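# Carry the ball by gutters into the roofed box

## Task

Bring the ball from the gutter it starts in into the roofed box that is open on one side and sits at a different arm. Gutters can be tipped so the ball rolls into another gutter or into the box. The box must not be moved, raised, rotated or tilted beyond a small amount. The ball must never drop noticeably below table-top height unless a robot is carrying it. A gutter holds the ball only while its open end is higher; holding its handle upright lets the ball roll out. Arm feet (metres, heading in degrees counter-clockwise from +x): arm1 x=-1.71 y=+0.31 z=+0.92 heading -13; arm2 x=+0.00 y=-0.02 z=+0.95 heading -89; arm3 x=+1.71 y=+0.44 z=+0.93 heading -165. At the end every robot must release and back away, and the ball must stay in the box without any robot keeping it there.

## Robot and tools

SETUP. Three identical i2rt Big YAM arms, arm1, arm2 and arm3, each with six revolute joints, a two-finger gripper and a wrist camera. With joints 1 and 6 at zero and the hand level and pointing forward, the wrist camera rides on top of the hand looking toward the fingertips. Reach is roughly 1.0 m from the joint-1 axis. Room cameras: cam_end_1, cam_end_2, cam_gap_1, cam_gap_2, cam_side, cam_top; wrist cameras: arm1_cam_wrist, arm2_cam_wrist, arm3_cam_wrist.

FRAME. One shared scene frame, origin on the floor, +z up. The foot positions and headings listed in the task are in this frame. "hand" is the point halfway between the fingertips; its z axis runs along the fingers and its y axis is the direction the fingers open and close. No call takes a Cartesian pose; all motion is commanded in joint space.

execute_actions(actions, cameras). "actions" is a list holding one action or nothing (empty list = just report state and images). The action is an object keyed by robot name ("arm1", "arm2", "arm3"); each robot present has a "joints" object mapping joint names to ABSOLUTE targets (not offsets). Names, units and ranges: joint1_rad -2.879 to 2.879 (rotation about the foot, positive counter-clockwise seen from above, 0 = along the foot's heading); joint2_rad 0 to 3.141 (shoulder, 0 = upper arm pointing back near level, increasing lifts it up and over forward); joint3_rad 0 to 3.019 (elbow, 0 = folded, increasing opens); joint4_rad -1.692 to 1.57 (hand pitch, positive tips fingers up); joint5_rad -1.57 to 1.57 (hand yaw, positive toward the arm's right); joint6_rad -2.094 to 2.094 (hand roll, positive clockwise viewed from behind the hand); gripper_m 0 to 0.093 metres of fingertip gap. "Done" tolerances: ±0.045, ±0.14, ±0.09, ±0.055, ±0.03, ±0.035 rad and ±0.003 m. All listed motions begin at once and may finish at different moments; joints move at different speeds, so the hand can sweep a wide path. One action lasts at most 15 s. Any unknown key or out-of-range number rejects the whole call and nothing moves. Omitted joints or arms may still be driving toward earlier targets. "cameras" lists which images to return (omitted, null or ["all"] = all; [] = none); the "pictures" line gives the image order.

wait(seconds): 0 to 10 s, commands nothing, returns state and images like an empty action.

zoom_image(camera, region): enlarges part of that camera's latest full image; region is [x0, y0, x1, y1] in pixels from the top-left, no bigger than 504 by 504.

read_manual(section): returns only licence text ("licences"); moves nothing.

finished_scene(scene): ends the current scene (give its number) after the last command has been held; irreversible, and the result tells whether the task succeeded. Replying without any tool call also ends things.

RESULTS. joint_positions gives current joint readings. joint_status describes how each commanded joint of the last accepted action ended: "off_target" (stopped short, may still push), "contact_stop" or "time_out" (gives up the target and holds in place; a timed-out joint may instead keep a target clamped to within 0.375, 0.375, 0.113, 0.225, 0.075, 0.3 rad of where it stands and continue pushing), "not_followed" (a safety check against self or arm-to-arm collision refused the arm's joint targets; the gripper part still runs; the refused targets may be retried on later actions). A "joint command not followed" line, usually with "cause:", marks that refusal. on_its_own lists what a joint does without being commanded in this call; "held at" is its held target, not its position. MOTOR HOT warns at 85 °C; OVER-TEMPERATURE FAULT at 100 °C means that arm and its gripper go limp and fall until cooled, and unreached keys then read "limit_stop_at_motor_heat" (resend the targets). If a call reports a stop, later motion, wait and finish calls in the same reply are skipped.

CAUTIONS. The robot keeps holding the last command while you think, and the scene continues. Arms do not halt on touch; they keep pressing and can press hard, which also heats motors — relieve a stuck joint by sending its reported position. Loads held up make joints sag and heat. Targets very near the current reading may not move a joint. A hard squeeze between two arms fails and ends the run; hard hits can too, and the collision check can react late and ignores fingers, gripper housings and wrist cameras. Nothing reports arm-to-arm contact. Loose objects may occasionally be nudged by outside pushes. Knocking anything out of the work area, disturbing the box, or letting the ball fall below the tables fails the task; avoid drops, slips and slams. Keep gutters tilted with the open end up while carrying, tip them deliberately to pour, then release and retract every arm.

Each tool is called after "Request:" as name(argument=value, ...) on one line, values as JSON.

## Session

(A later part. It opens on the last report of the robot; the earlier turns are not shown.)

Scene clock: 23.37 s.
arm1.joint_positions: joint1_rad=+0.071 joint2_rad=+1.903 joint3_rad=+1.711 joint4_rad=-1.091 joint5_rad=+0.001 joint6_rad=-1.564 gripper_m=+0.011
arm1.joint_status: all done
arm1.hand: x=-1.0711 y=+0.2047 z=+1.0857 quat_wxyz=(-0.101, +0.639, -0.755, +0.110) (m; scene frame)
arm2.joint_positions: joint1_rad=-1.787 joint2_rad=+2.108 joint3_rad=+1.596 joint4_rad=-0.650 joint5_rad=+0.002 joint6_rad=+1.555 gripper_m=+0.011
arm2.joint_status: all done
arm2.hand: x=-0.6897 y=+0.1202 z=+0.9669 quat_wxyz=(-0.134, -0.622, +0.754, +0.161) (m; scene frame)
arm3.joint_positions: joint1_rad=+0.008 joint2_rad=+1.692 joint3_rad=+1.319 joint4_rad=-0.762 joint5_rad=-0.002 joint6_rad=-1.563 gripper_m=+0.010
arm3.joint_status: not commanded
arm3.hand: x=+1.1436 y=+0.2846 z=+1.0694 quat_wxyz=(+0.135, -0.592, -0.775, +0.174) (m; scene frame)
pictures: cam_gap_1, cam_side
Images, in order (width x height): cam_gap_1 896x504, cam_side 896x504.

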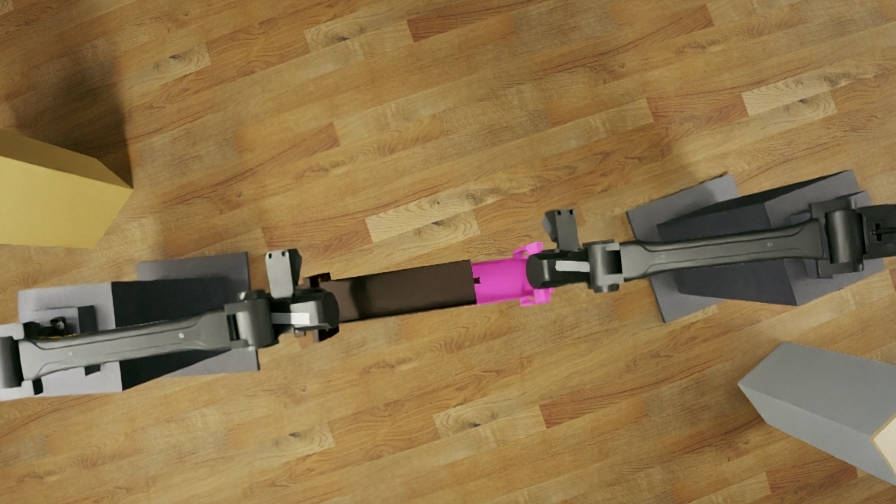

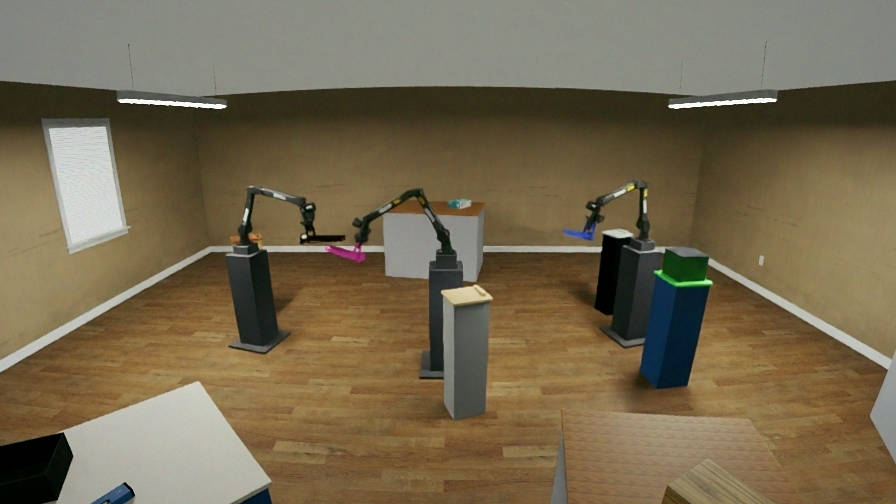

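Request:
execute_actions(actions=[{"arm1":{"joints":{"joint4_rad":-1.24}},"arm3":{"joints":{"joint2_rad":2.1,"joint3_rad":1.72,"joint4_rad":-0.68}}}], cameras=[])

Request:
wait(seconds=1.5)

Scene clock: 24.80 s.
arm1.joint_positions: joint1_rad=+0.071 joint2_rad=+1.903 joint3_rad=+1.711 joint4_rad=-1.228 joint5_rad=+0.001 joint6_rad=-1.564 gripper_m=+0.011
arm1.joint_status: all done
arm1.hand: x=-1.1035 y=+0.2100 z=+1.0780 quat_wxyz=(-0.057, +0.644, -0.761, +0.058) (m; scene frame)
arm2.joint_positions: joint1_rad=-1.787 joint2_rad=+2.108 joint3_rad=+1.596 joint4_rad=-0.650 joint5_rad=+0.002 joint6_rad=+1.555 gripper_m=+0.011
arm2.joint_status: not commanded
arm2.hand: x=-0.6897 y=+0.1202 z=+0.9669 quat_wxyz=(-0.134, -0.622, +0.754, +0.161) (m; scene frame)
arm3.joint_positions: joint1_rad=+0.008 joint2_rad=+2.137 joint3_rad=+1.664 joint4_rad=-0.696 joint5_rad=-0.002 joint6_rad=-1.563 gripper_m=+0.010
arm3.joint_status: all done
arm3.hand: x=+1.0226 y=+0.2519 z=+0.9485 quat_wxyz=(+0.125, -0.594, -0.778, +0.161) (m; scene frame)
pictures: none
No camera images: the call's "cameras" was empty. Leave "cameras" out to get every camera's image.

Scene clock: 26.30 s.
arm1.joint_positions: joint1_rad=+0.071 joint2_rad=+1.903 joint3_rad=+1.711 joint4_rad=-1.231 joint5_rad=+0.001 joint6_rad=-1.564 gripper_m=+0.011
arm1.joint_status: all done
arm1.hand: x=-1.1042 y=+0.2101 z=+1.0779 quat_wxyz=(-0.056, +0.644, -0.761, +0.057) (m; scene frame)
arm2.joint_positions: joint1_rad=-1.787 joint2_rad=+2.108 joint3_rad=+1.596 joint4_rad=-0.647 joint5_rad=+0.001 joint6_rad=+1.556 gripper_m=+0.011
arm2.joint_status: not commanded
arm2.hand: x=-0.6905 y=+0.1202 z=+0.9674 quat_wxyz=(-0.135, -0.622, +0.754, +0.161) (m; scene frame)
arm3.joint_positions: joint1_rad=+0.008 joint2_rad=+2.137 joint3_rad=+1.664 joint4_rad=-0.696 joint5_rad=-0.002 joint6_rad=-1.563 gripper_m=+0.010
arm3.joint_status: all done
arm3.hand: x=+1.0226 y=+0.2519 z=+0.9485 quat_wxyz=(+0.125, -0.594, -0.778, +0.161) (m; scene frame)
wait: 1.50 s; at rest by 0.97 s
pictures: arm1_cam_wrist, arm2_cam_wrist, arm3_cam_wrist, cam_end_1, cam_end_2, cam_gap_1, cam_gap_2, cam_side, cam_top
Images, in order (width x height): arm1_cam_wrist 616x616, arm2_cam_wrist 616x616, arm3_cam_wrist 616x616, cam_end_1 896x504, cam_end_2 896x504, cam_gap_1 896x504, cam_gap_2 896x504, cam_side 896x504, cam_top 896x504.

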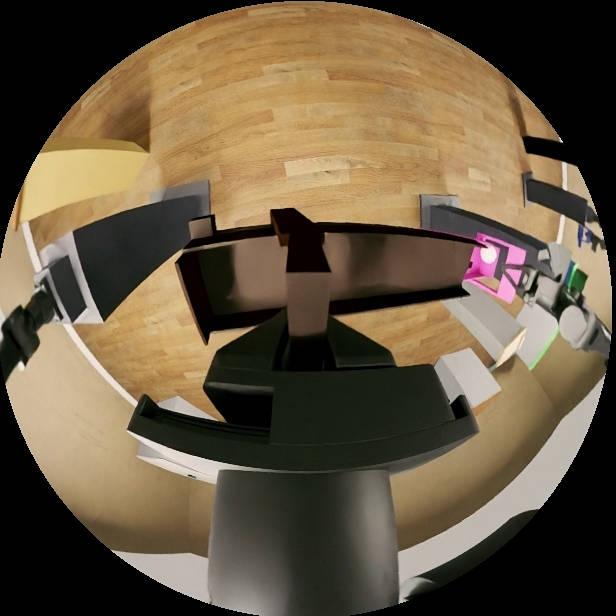

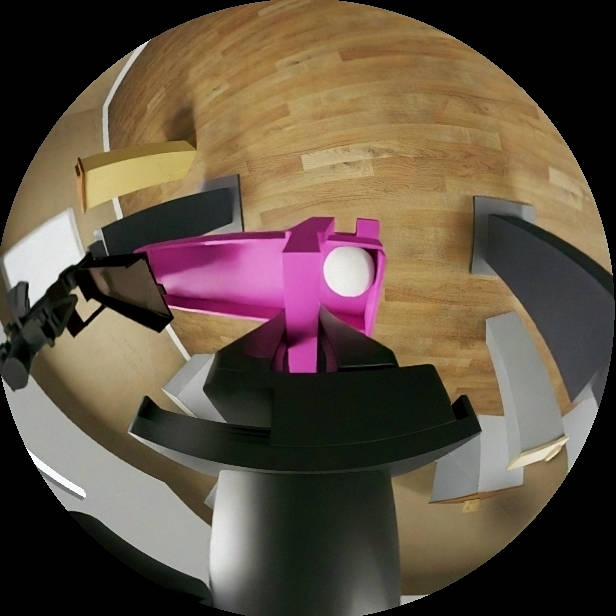

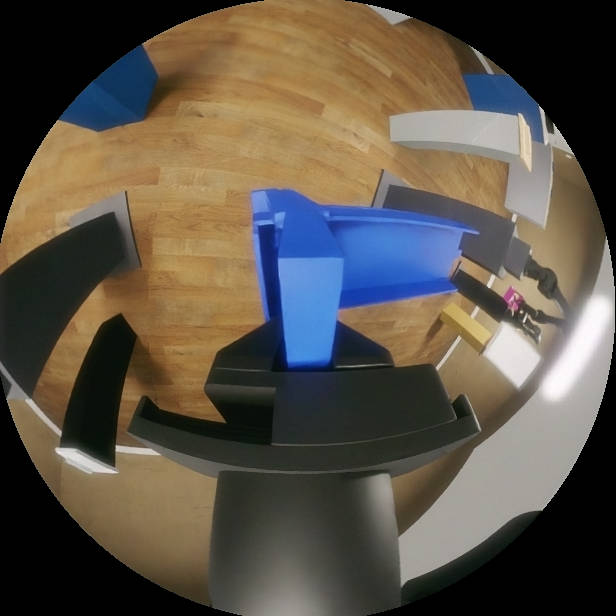

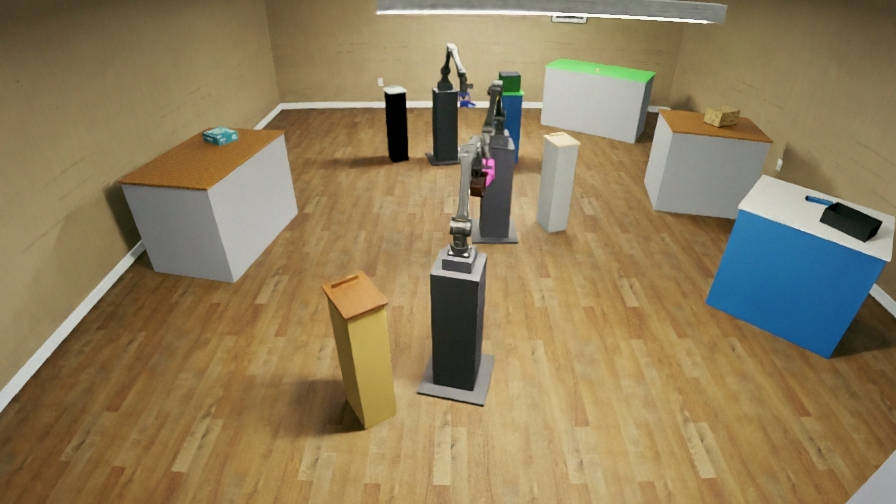

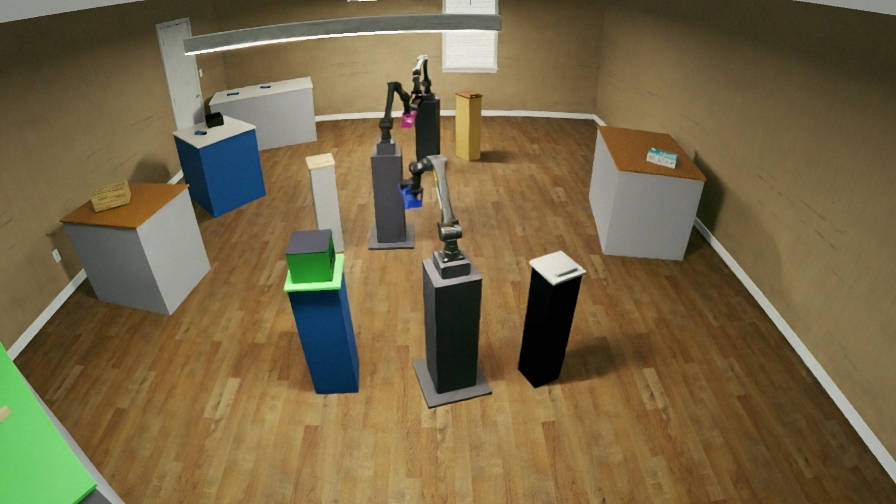

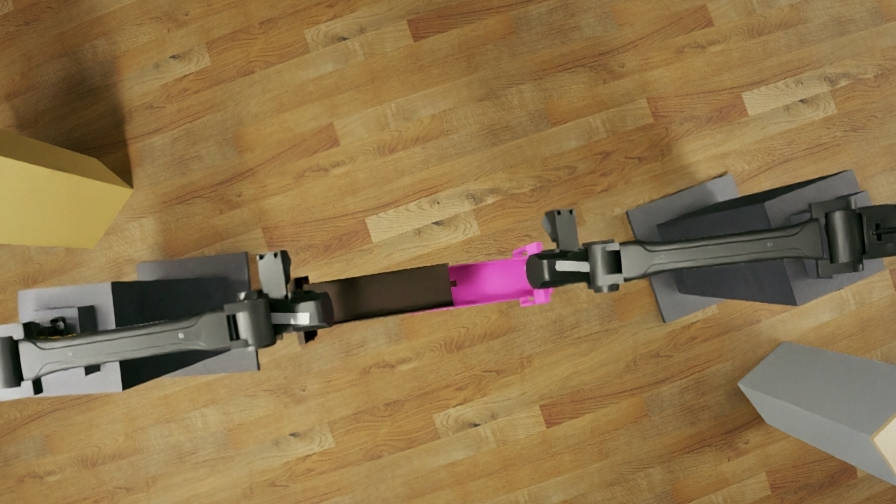

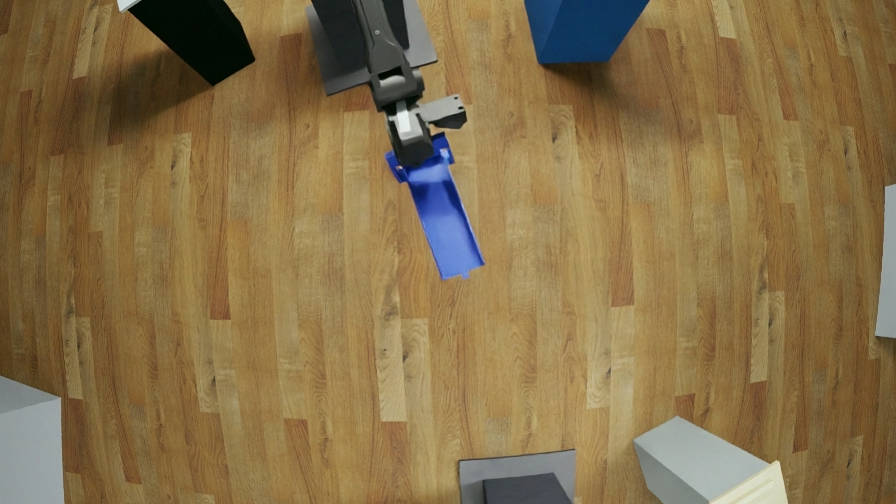

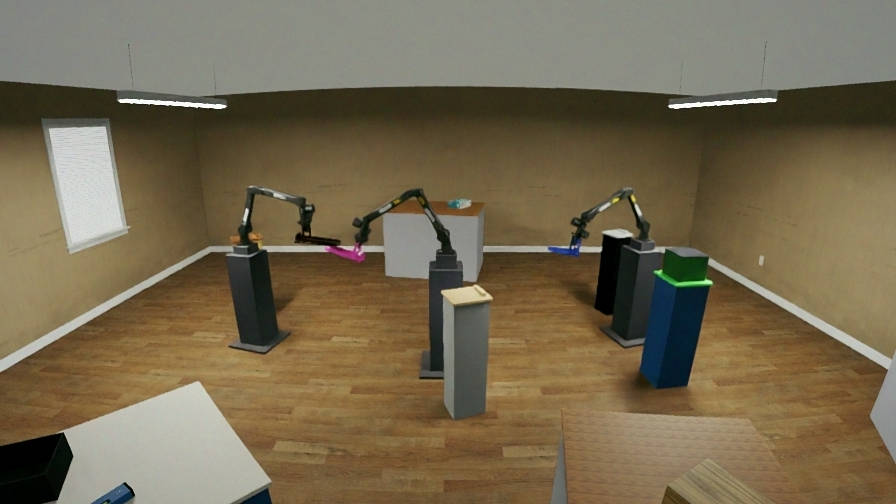

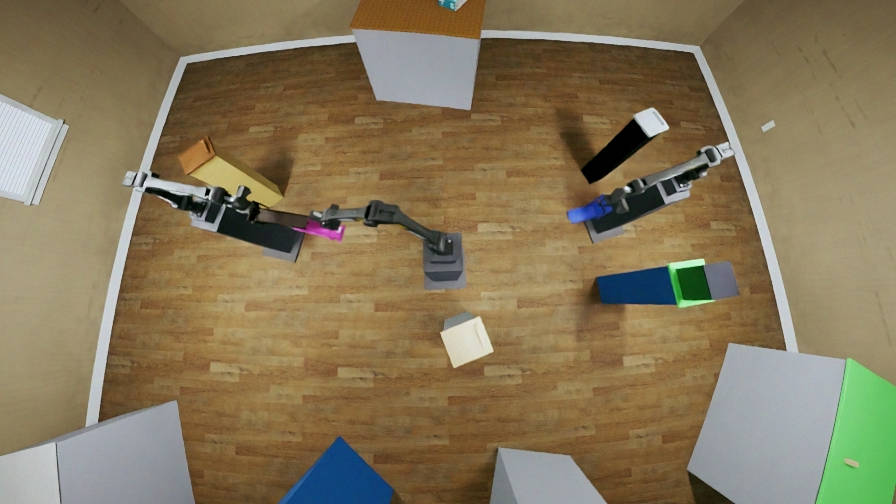

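Request:
execute_actions(actions=[{"arm1":{"joints":{"joint2_rad":1.6}},"arm3":{"joints":{"joint4_rad":-0.5}}}], cameras=[])

Request:
execute_actions(actions=[{"arm1":{"joints":{"joint1_rad":2.444,"joint2_rad":1.7,"joint3_rad":1.49,"joint4_rad":-1.3,"joint5_rad":0.34,"joint6_rad":0.05}},"arm2":{"joints":{"joint2_rad":1.8}}}], cameras=[])

Request:
execute_actions(actions=[{"arm1":{"joints":{"joint2_rad":1.93,"joint4_rad":-1.09}},"arm2":{"joints":{"joint1_rad":1.816}}}], cameras=["cam_side","cam_gap_2","cam_end_1"])

Request:
zoom_image(camera="cam_side", region=[430, 160, 670, 290])

Scene clock: 28.03 s.
arm1.joint_positions: joint1_rad=+0.071 joint2_rad=+1.610 joint3_rad=+1.742 joint4_rad=-1.232 joint5_rad=+0.001 joint6_rad=-1.564 gripper_m=+0.011
arm1.joint_status: all done
arm1.hand: x=-1.1325 y=+0.2127 z=+1.2648 quat_wxyz=(-0.159, +0.627, -0.742, +0.178) (m; scene frame)
arm2.joint_positions: joint1_rad=-1.787 joint2_rad=+2.108 joint3_rad=+1.596 joint4_rad=-0.647 joint5_rad=+0.001 joint6_rad=+1.556 gripper_m=+0.011
arm2.joint_status: not commanded
arm2.hand: x=-0.6905 y=+0.1202 z=+0.9674 quat_wxyz=(-0.135, -0.622, +0.754, +0.161) (m; scene frame)
arm3.joint_positions: joint1_rad=+0.008 joint2_rad=+2.137 joint3_rad=+1.664 joint4_rad=-0.530 joint5_rad=-0.002 joint6_rad=-1.563 gripper_m=+0.010
arm3.joint_status: all done
arm3.hand: x=+0.9882 y=+0.2422 z=+0.9678 quat_wxyz=(+0.174, -0.582, -0.762, +0.225) (m; scene frame)
pictures: none
No camera images: the call's "cameras" was empty. Leave "cameras" out to get every camera's image.

Scene clock: 30.30 s.
arm1.joint_positions: joint1_rad=+2.449 joint2_rad=+1.713 joint3_rad=+1.492 joint4_rad=-1.285 joint5_rad=+0.334 joint6_rad=+0.042 gripper_m=+0.010
arm1.joint_status: all done
arm1.hand: x=-1.9924 y=+0.7657 z=+1.0965 quat_wxyz=(-0.171, +0.870, -0.461, +0.046) (m; scene frame)
arm2.joint_positions: joint1_rad=-1.785 joint2_rad=+1.840 joint3_rad=+1.599 joint4_rad=-0.650 joint5_rad=+0.001 joint6_rad=+1.585 gripper_m=+0.011
arm2.joint_status: all done
arm2.hand: x=-0.6959 y=+0.1220 z=+1.1538 quat_wxyz=(-0.220, -0.588, +0.735, +0.259) (m; scene frame)
arm3.joint_positions: joint1_rad=+0.008 joint2_rad=+2.137 joint3_rad=+1.664 joint4_rad=-0.530 joint5_rad=-0.002 joint6_rad=-1.563 gripper_m=+0.010
arm3.joint_status: not commanded
arm3.hand: x=+0.9882 y=+0.2422 z=+0.9678 quat_wxyz=(+0.174, -0.582, -0.762, +0.225) (m; scene frame)
pictures: none
No camera images: the call's "cameras" was empty. Leave "cameras" out to get every camera's image.

Scene clock: 33.53 s.
arm1.joint_positions: joint1_rad=+2.445 joint2_rad=+1.936 joint3_rad=+1.485 joint4_rad=-1.101 joint5_rad=+0.336 joint6_rad=+0.049 gripper_m=+0.011
arm1.joint_status: all done
arm1.hand: x=-2.0114 y=+0.7988 z=+0.9779 quat_wxyz=(-0.162, +0.869, -0.463, +0.067) (m; scene frame)
arm2.joint_positions: joint1_rad=+1.820 joint2_rad=+1.840 joint3_rad=+1.599 joint4_rad=-0.642 joint5_rad=+0.000 joint6_rad=+1.581 gripper_m=+0.011
arm2.joint_status: all done
arm2.hand: x=+0.6934 y=+0.1625 z=+1.1344 quat_wxyz=(-0.200, -0.578, -0.747, -0.261) (m; scene frame)
arm3.joint_positions: joint1_rad=+0.008 joint2_rad=+2.137 joint3_rad=+1.664 joint4_rad=-0.530 joint5_rad=-0.002 joint6_rad=-1.563 gripper_m=+0.010
arm3.joint_status: not commanded
arm3.hand: x=+0.9882 y=+0.2422 z=+0.9678 quat_wxyz=(+0.174, -0.582, -0.762, +0.225) (m; scene frame)
pictures: cam_end_1, cam_gap_2, cam_side
Images, in order (width x height): cam_end_1 896x504, cam_gap_2 896x504, cam_side 896x504.

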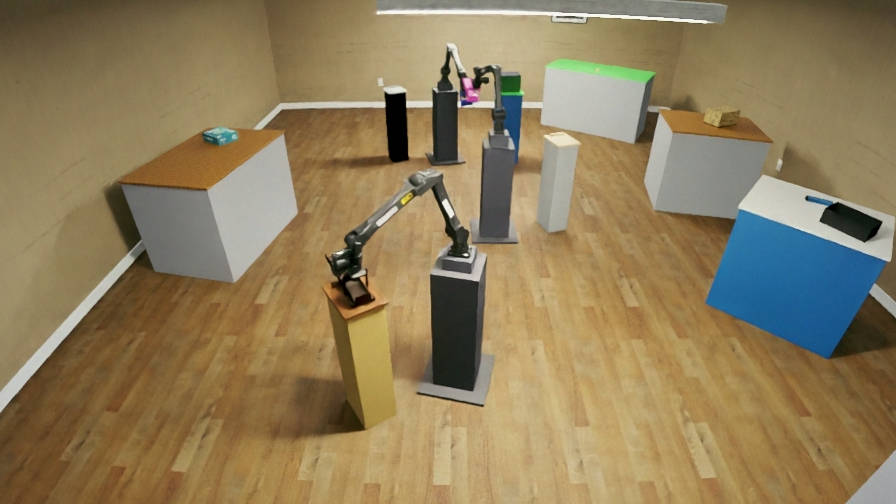

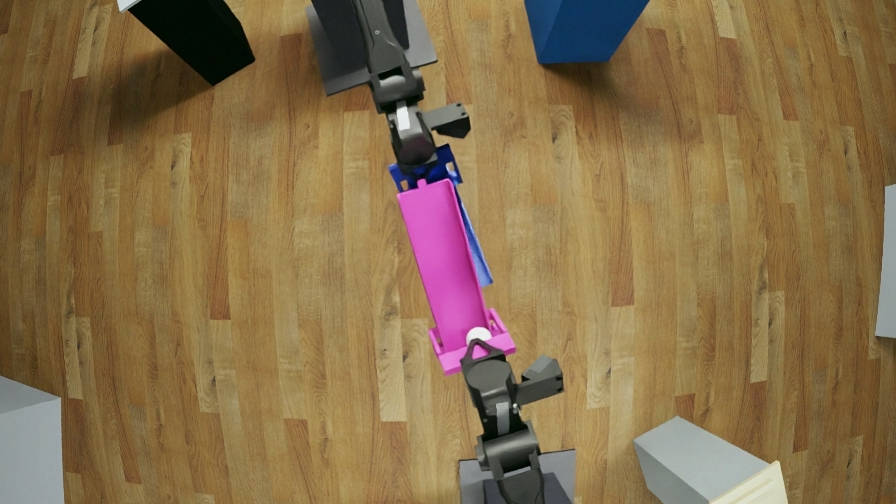

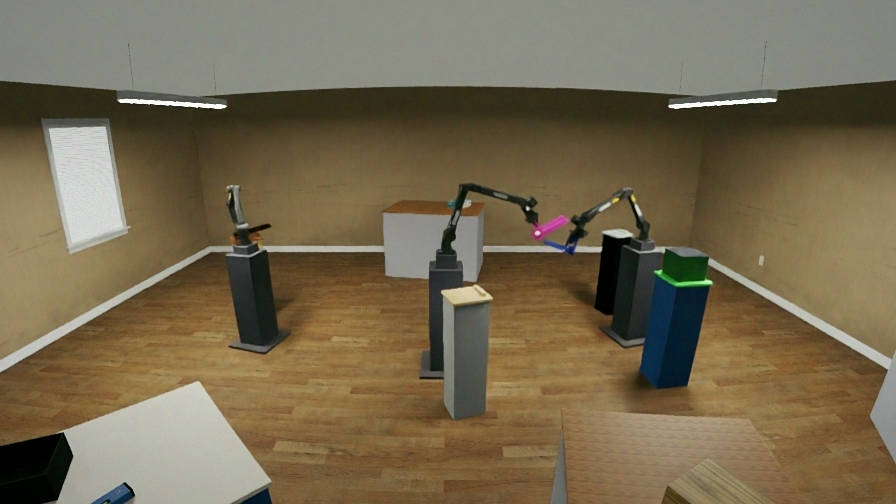

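Region (430, 160, 670, 290) of cam_side's 896x504 image, scaled by 2.100, with more detail than that image has; it fills the top 273 rows of this view, and the rest is white.

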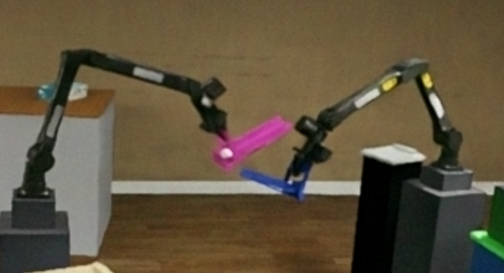

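Request:
execute_actions(actions=[{"arm1":{"joints":{"gripper_m":0.09}},"arm2":{"joints":{"joint1_rad":1.795,"joint4_rad":-1.0}}}], cameras=["cam_side","cam_gap_2"])

Request:
zoom_image(camera="cam_side", region=[430, 160, 670, 290])

Scene clock: 34.73 s.
arm1.joint_positions: joint1_rad=+2.445 joint2_rad=+1.935 joint3_rad=+1.485 joint4_rad=-1.101 joint5_rad=+0.339 joint6_rad=+0.049 gripper_m=+0.090
arm1.joint_status: all done
arm1.hand: x=-2.0111 y=+0.7991 z=+0.9785 quat_wxyz=(-0.164, +0.869, -0.463, +0.067) (m; scene frame)
arm2.joint_positions: joint1_rad=+1.799 joint2_rad=+1.840 joint3_rad=+1.599 joint4_rad=-0.990 joint5_rad=+0.000 joint6_rad=+1.581 gripper_m=+0.011
arm2.joint_status: all done
arm2.hand: x=+0.6246 y=+0.1297 z=+1.0939 quat_wxyz=(-0.100, -0.613, -0.774, -0.126) (m; scene frame)
arm3.joint_positions: joint1_rad=+0.008 joint2_rad=+2.137 joint3_rad=+1.664 joint4_rad=-0.530 joint5_rad=-0.002 joint6_rad=-1.563 gripper_m=+0.010
arm3.joint_status: not commanded
arm3.hand: x=+0.9882 y=+0.2422 z=+0.9678 quat_wxyz=(+0.174, -0.582, -0.762, +0.225) (m; scene frame)
pictures: cam_gap_2, cam_side
Images, in order (width x height): cam_gap_2 896x504, cam_side 896x504.

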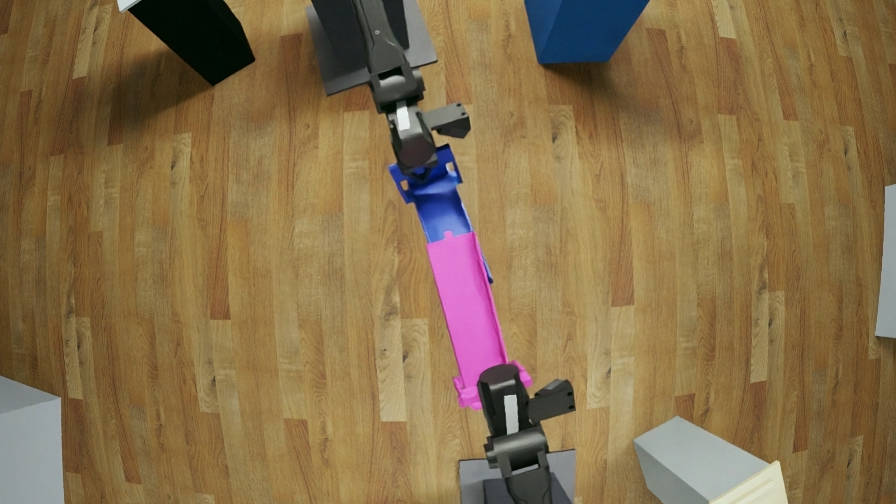

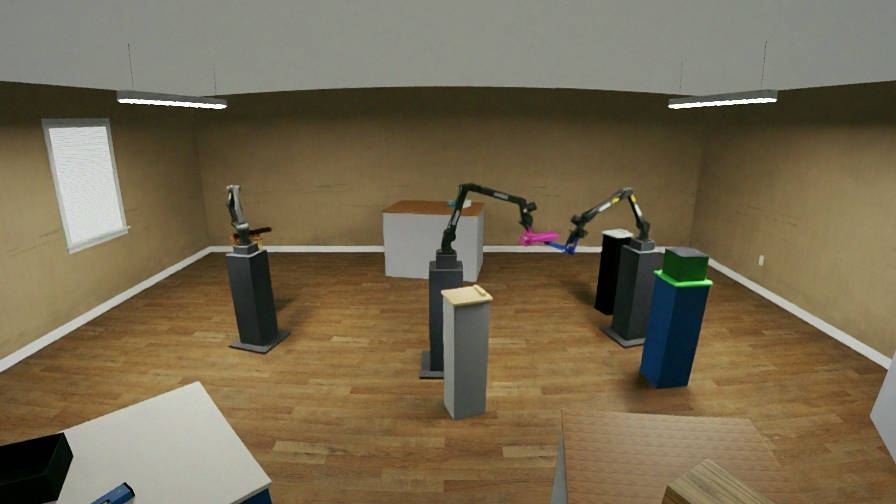

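Region (430, 160, 670, 290) of cam_side's 896x504 image, scaled by 2.100, with more detail than that image has; it fills the top 273 rows of this view, and the rest is white.

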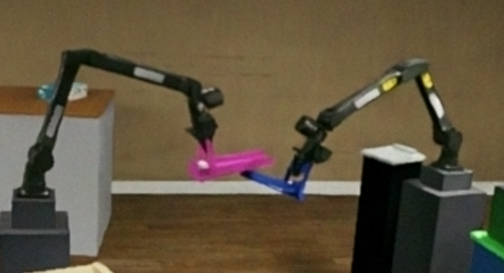

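Request:
execute_actions(actions=[{"arm1":{"joints":{"joint2_rad":1.5}},"arm2":{"joints":{"joint2_rad":1.94,"joint3_rad":2.0,"joint4_rad":-1.2}}}], cameras=["cam_side","cam_gap_2"])

Request:
zoom_image(camera="cam_side", region=[430, 160, 670, 290])

Scene clock: 36.47 s.
arm1.joint_positions: joint1_rad=+2.445 joint2_rad=+1.496 joint3_rad=+1.485 joint4_rad=-1.101 joint5_rad=+0.340 joint6_rad=+0.049 gripper_m=+0.090
arm1.joint_status: all done
arm1.hand: x=-2.0016 y=+0.7803 z=+1.2181 quat_wxyz=(-0.251, +0.830, -0.482, -0.129) (m; scene frame)
arm2.joint_positions: joint1_rad=+1.799 joint2_rad=+1.973 joint3_rad=+1.936 joint4_rad=-1.191 joint5_rad=+0.000 joint6_rad=+1.581 gripper_m=+0.011
arm2.joint_status: all done
arm2.hand: x=+0.6799 y=+0.1435 z=+1.1456 quat_wxyz=(-0.101, -0.613, -0.773, -0.127) (m; scene frame)
arm3.joint_positions: joint1_rad=+0.008 joint2_rad=+2.137 joint3_rad=+1.664 joint4_rad=-0.530 joint5_rad=-0.002 joint6_rad=-1.563 gripper_m=+0.010
arm3.joint_status: not commanded
arm3.hand: x=+0.9882 y=+0.2422 z=+0.9678 quat_wxyz=(+0.174, -0.582, -0.762, +0.225) (m; scene frame)
pictures: cam_gap_2, cam_side
Images, in order (width x height): cam_gap_2 896x504, cam_side 896x504.

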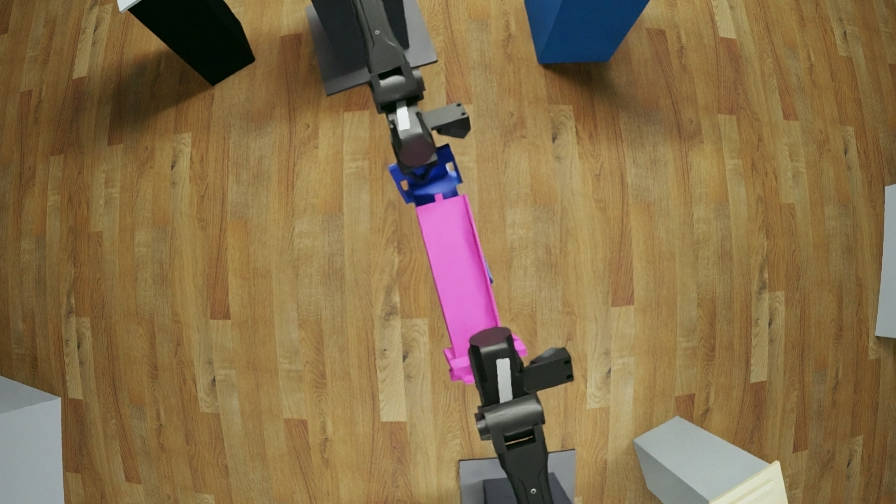

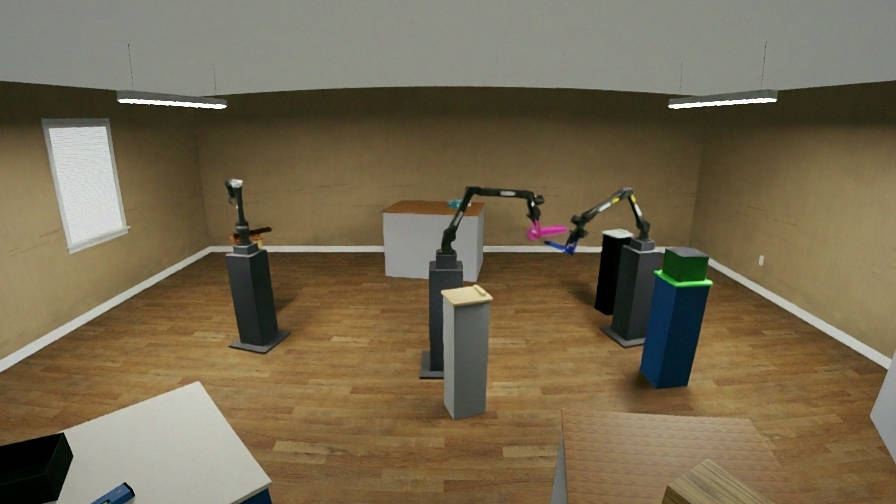

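Region (430, 160, 670, 290) of cam_side's 896x504 image, scaled by 2.100, with more detail than that image has; it fills the top 273 rows of this view, and the rest is white.

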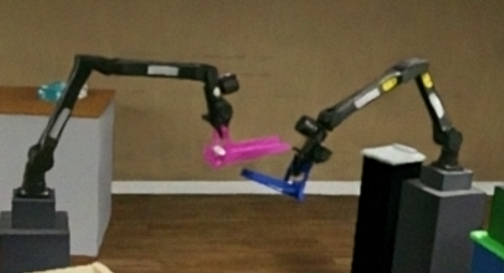

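Request:
execute_actions(actions=[{"arm2":{"joints":{"joint4_rad":-1.43}}}], cameras=[])

Request:
wait(seconds=1.5)

Scene clock: 37.47 s.
arm1.joint_positions: joint1_rad=+2.445 joint2_rad=+1.496 joint3_rad=+1.485 joint4_rad=-1.101 joint5_rad=+0.340 joint6_rad=+0.049 gripper_m=+0.090
arm1.joint_status: not commanded
arm1.hand: x=-2.0016 y=+0.7803 z=+1.2181 quat_wxyz=(-0.251, +0.830, -0.482, -0.129) (m; scene frame)
arm2.joint_positions: joint1_rad=+1.799 joint2_rad=+1.973 joint3_rad=+1.936 joint4_rad=-1.417 joint5_rad=+0.000 joint6_rad=+1.581 gripper_m=+0.011
arm2.joint_status: all done
arm2.hand: x=+0.6272 y=+0.1306 z=+1.1339 quat_wxyz=(-0.032, -0.620, -0.783, -0.039) (m; scene frame)
arm3.joint_positions: joint1_rad=+0.008 joint2_rad=+2.137 joint3_rad=+1.664 joint4_rad=-0.530 joint5_rad=-0.002 joint6_rad=-1.563 gripper_m=+0.010
arm3.joint_status: not commanded
arm3.hand: x=+0.9882 y=+0.2422 z=+0.9678 quat_wxyz=(+0.174, -0.582, -0.762, +0.225) (m; scene frame)
pictures: none
No camera images: the call's "cameras" was empty. Leave "cameras" out to get every camera's image.

Scene clock: 38.97 s.
arm1.joint_positions: joint1_rad=+2.445 joint2_rad=+1.496 joint3_rad=+1.485 joint4_rad=-1.101 joint5_rad=+0.340 joint6_rad=+0.049 gripper_m=+0.090
arm1.joint_status: not commanded
arm1.hand: x=-2.0016 y=+0.7803 z=+1.2181 quat_wxyz=(-0.251, +0.830, -0.482, -0.129) (m; scene frame)
arm2.joint_positions: joint1_rad=+1.799 joint2_rad=+1.973 joint3_rad=+1.936 joint4_rad=-1.418 joint5_rad=+0.000 joint6_rad=+1.581 gripper_m=+0.011
arm2.joint_status: all done
arm2.hand: x=+0.6271 y=+0.1305 z=+1.1339 quat_wxyz=(-0.032, -0.620, -0.783, -0.038) (m; scene frame)
arm3.joint_positions: joint1_rad=+0.007 joint2_rad=+2.136 joint3_rad=+1.665 joint4_rad=-0.528 joint5_rad=+0.000 joint6_rad=-1.566 gripper_m=+0.010
arm3.joint_status: not commanded
arm3.hand: x=+0.9872 y=+0.2435 z=+0.9688 quat_wxyz=(+0.176, -0.581, -0.762, +0.226) (m; scene frame)
wait: 1.50 s; at rest by 0.27 s
pictures: arm1_cam_wrist, arm2_cam_wrist, arm3_cam_wrist, cam_end_1, cam_end_2, cam_gap_1, cam_gap_2, cam_side, cam_top
Images, in order (width x height): arm1_cam_wrist 616x616, arm2_cam_wrist 616x616, arm3_cam_wrist 616x616, cam_end_1 896x504, cam_end_2 896x504, cam_gap_1 896x504, cam_gap_2 896x504, cam_side 896x504, cam_top 896x504.

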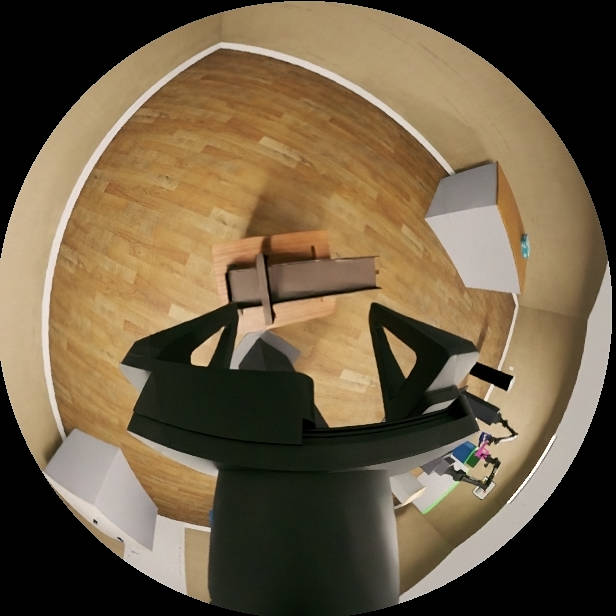

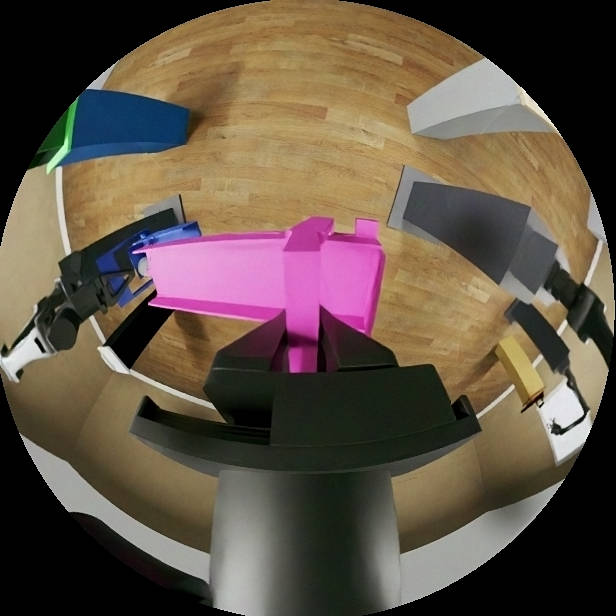

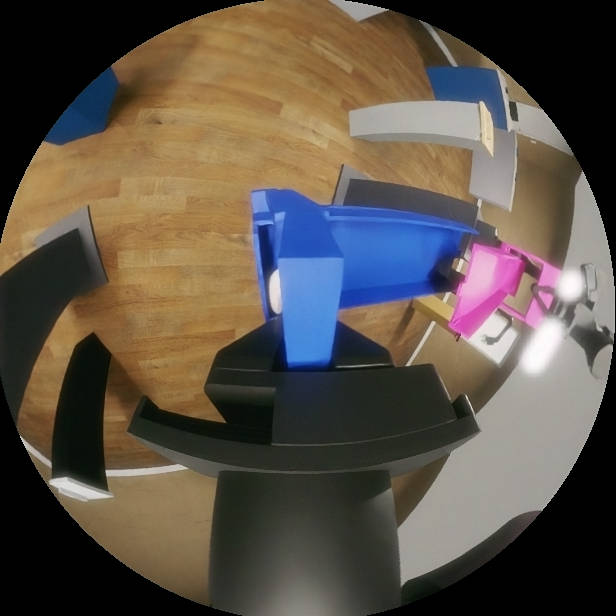

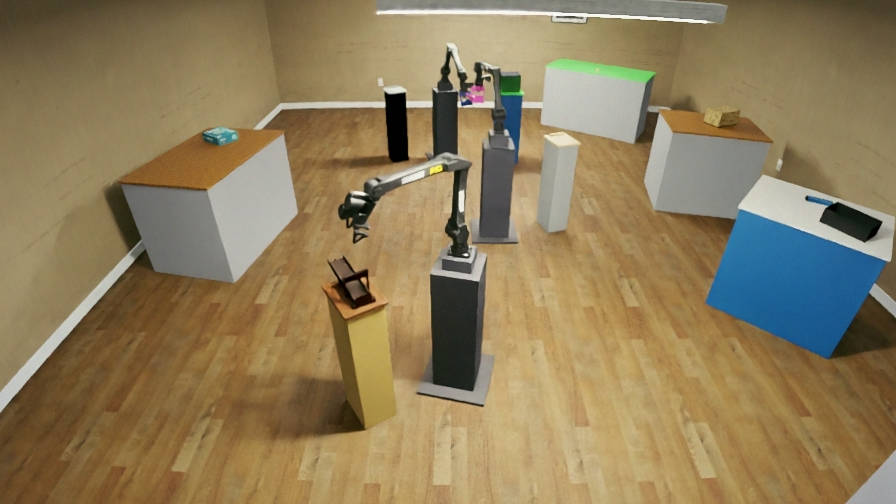

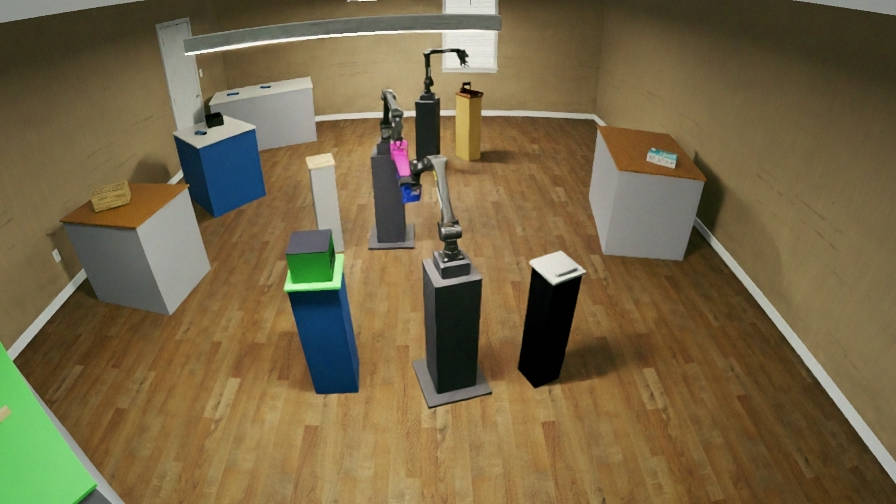

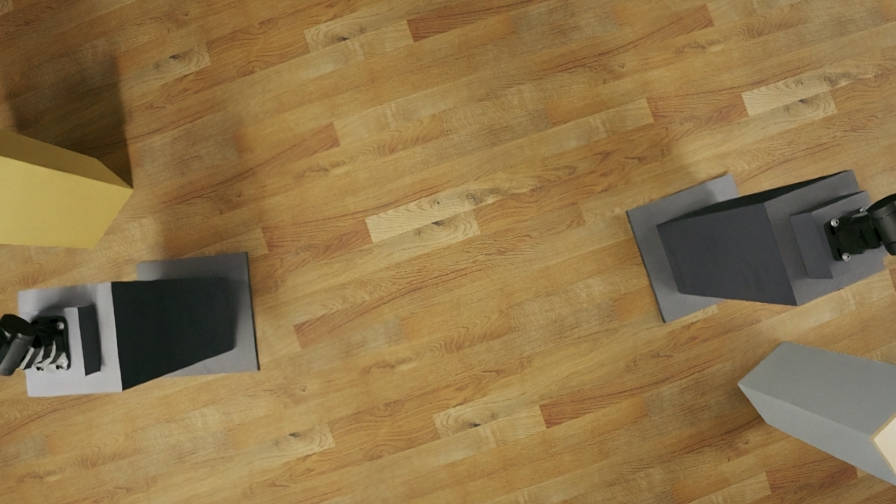

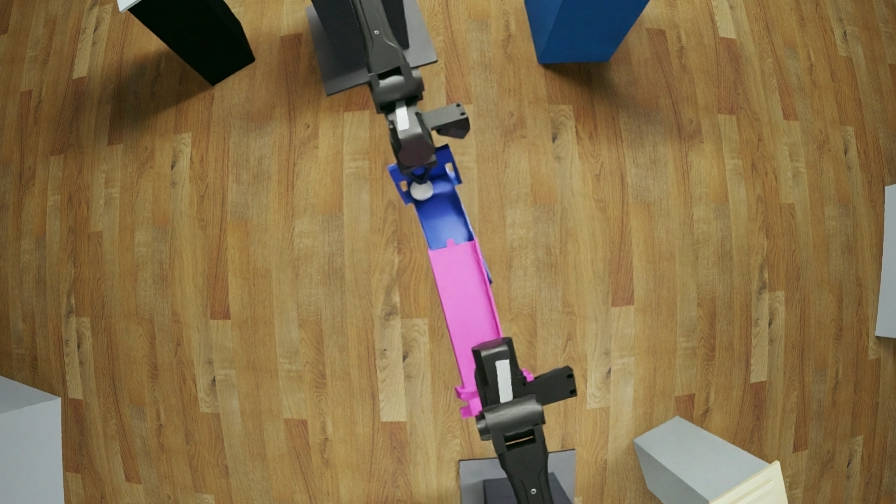

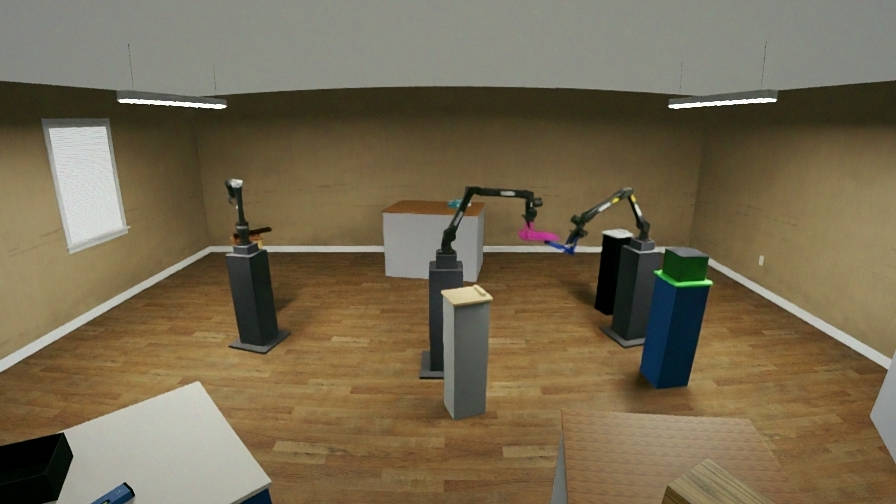

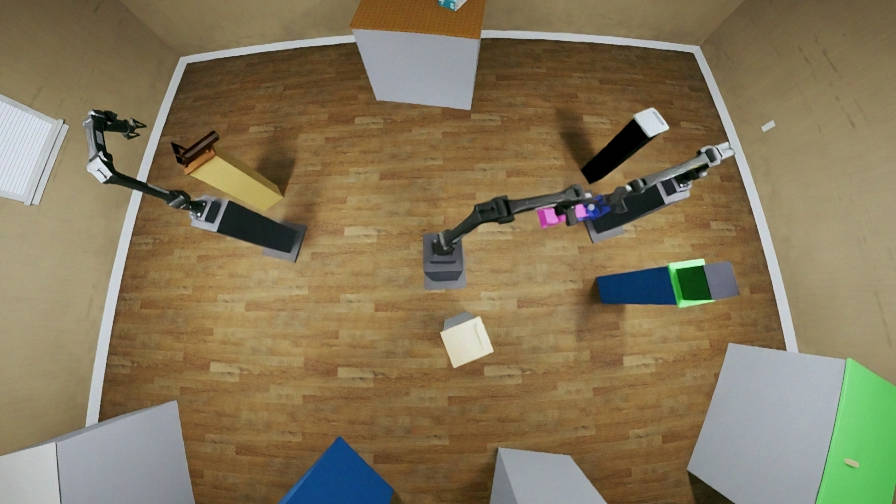

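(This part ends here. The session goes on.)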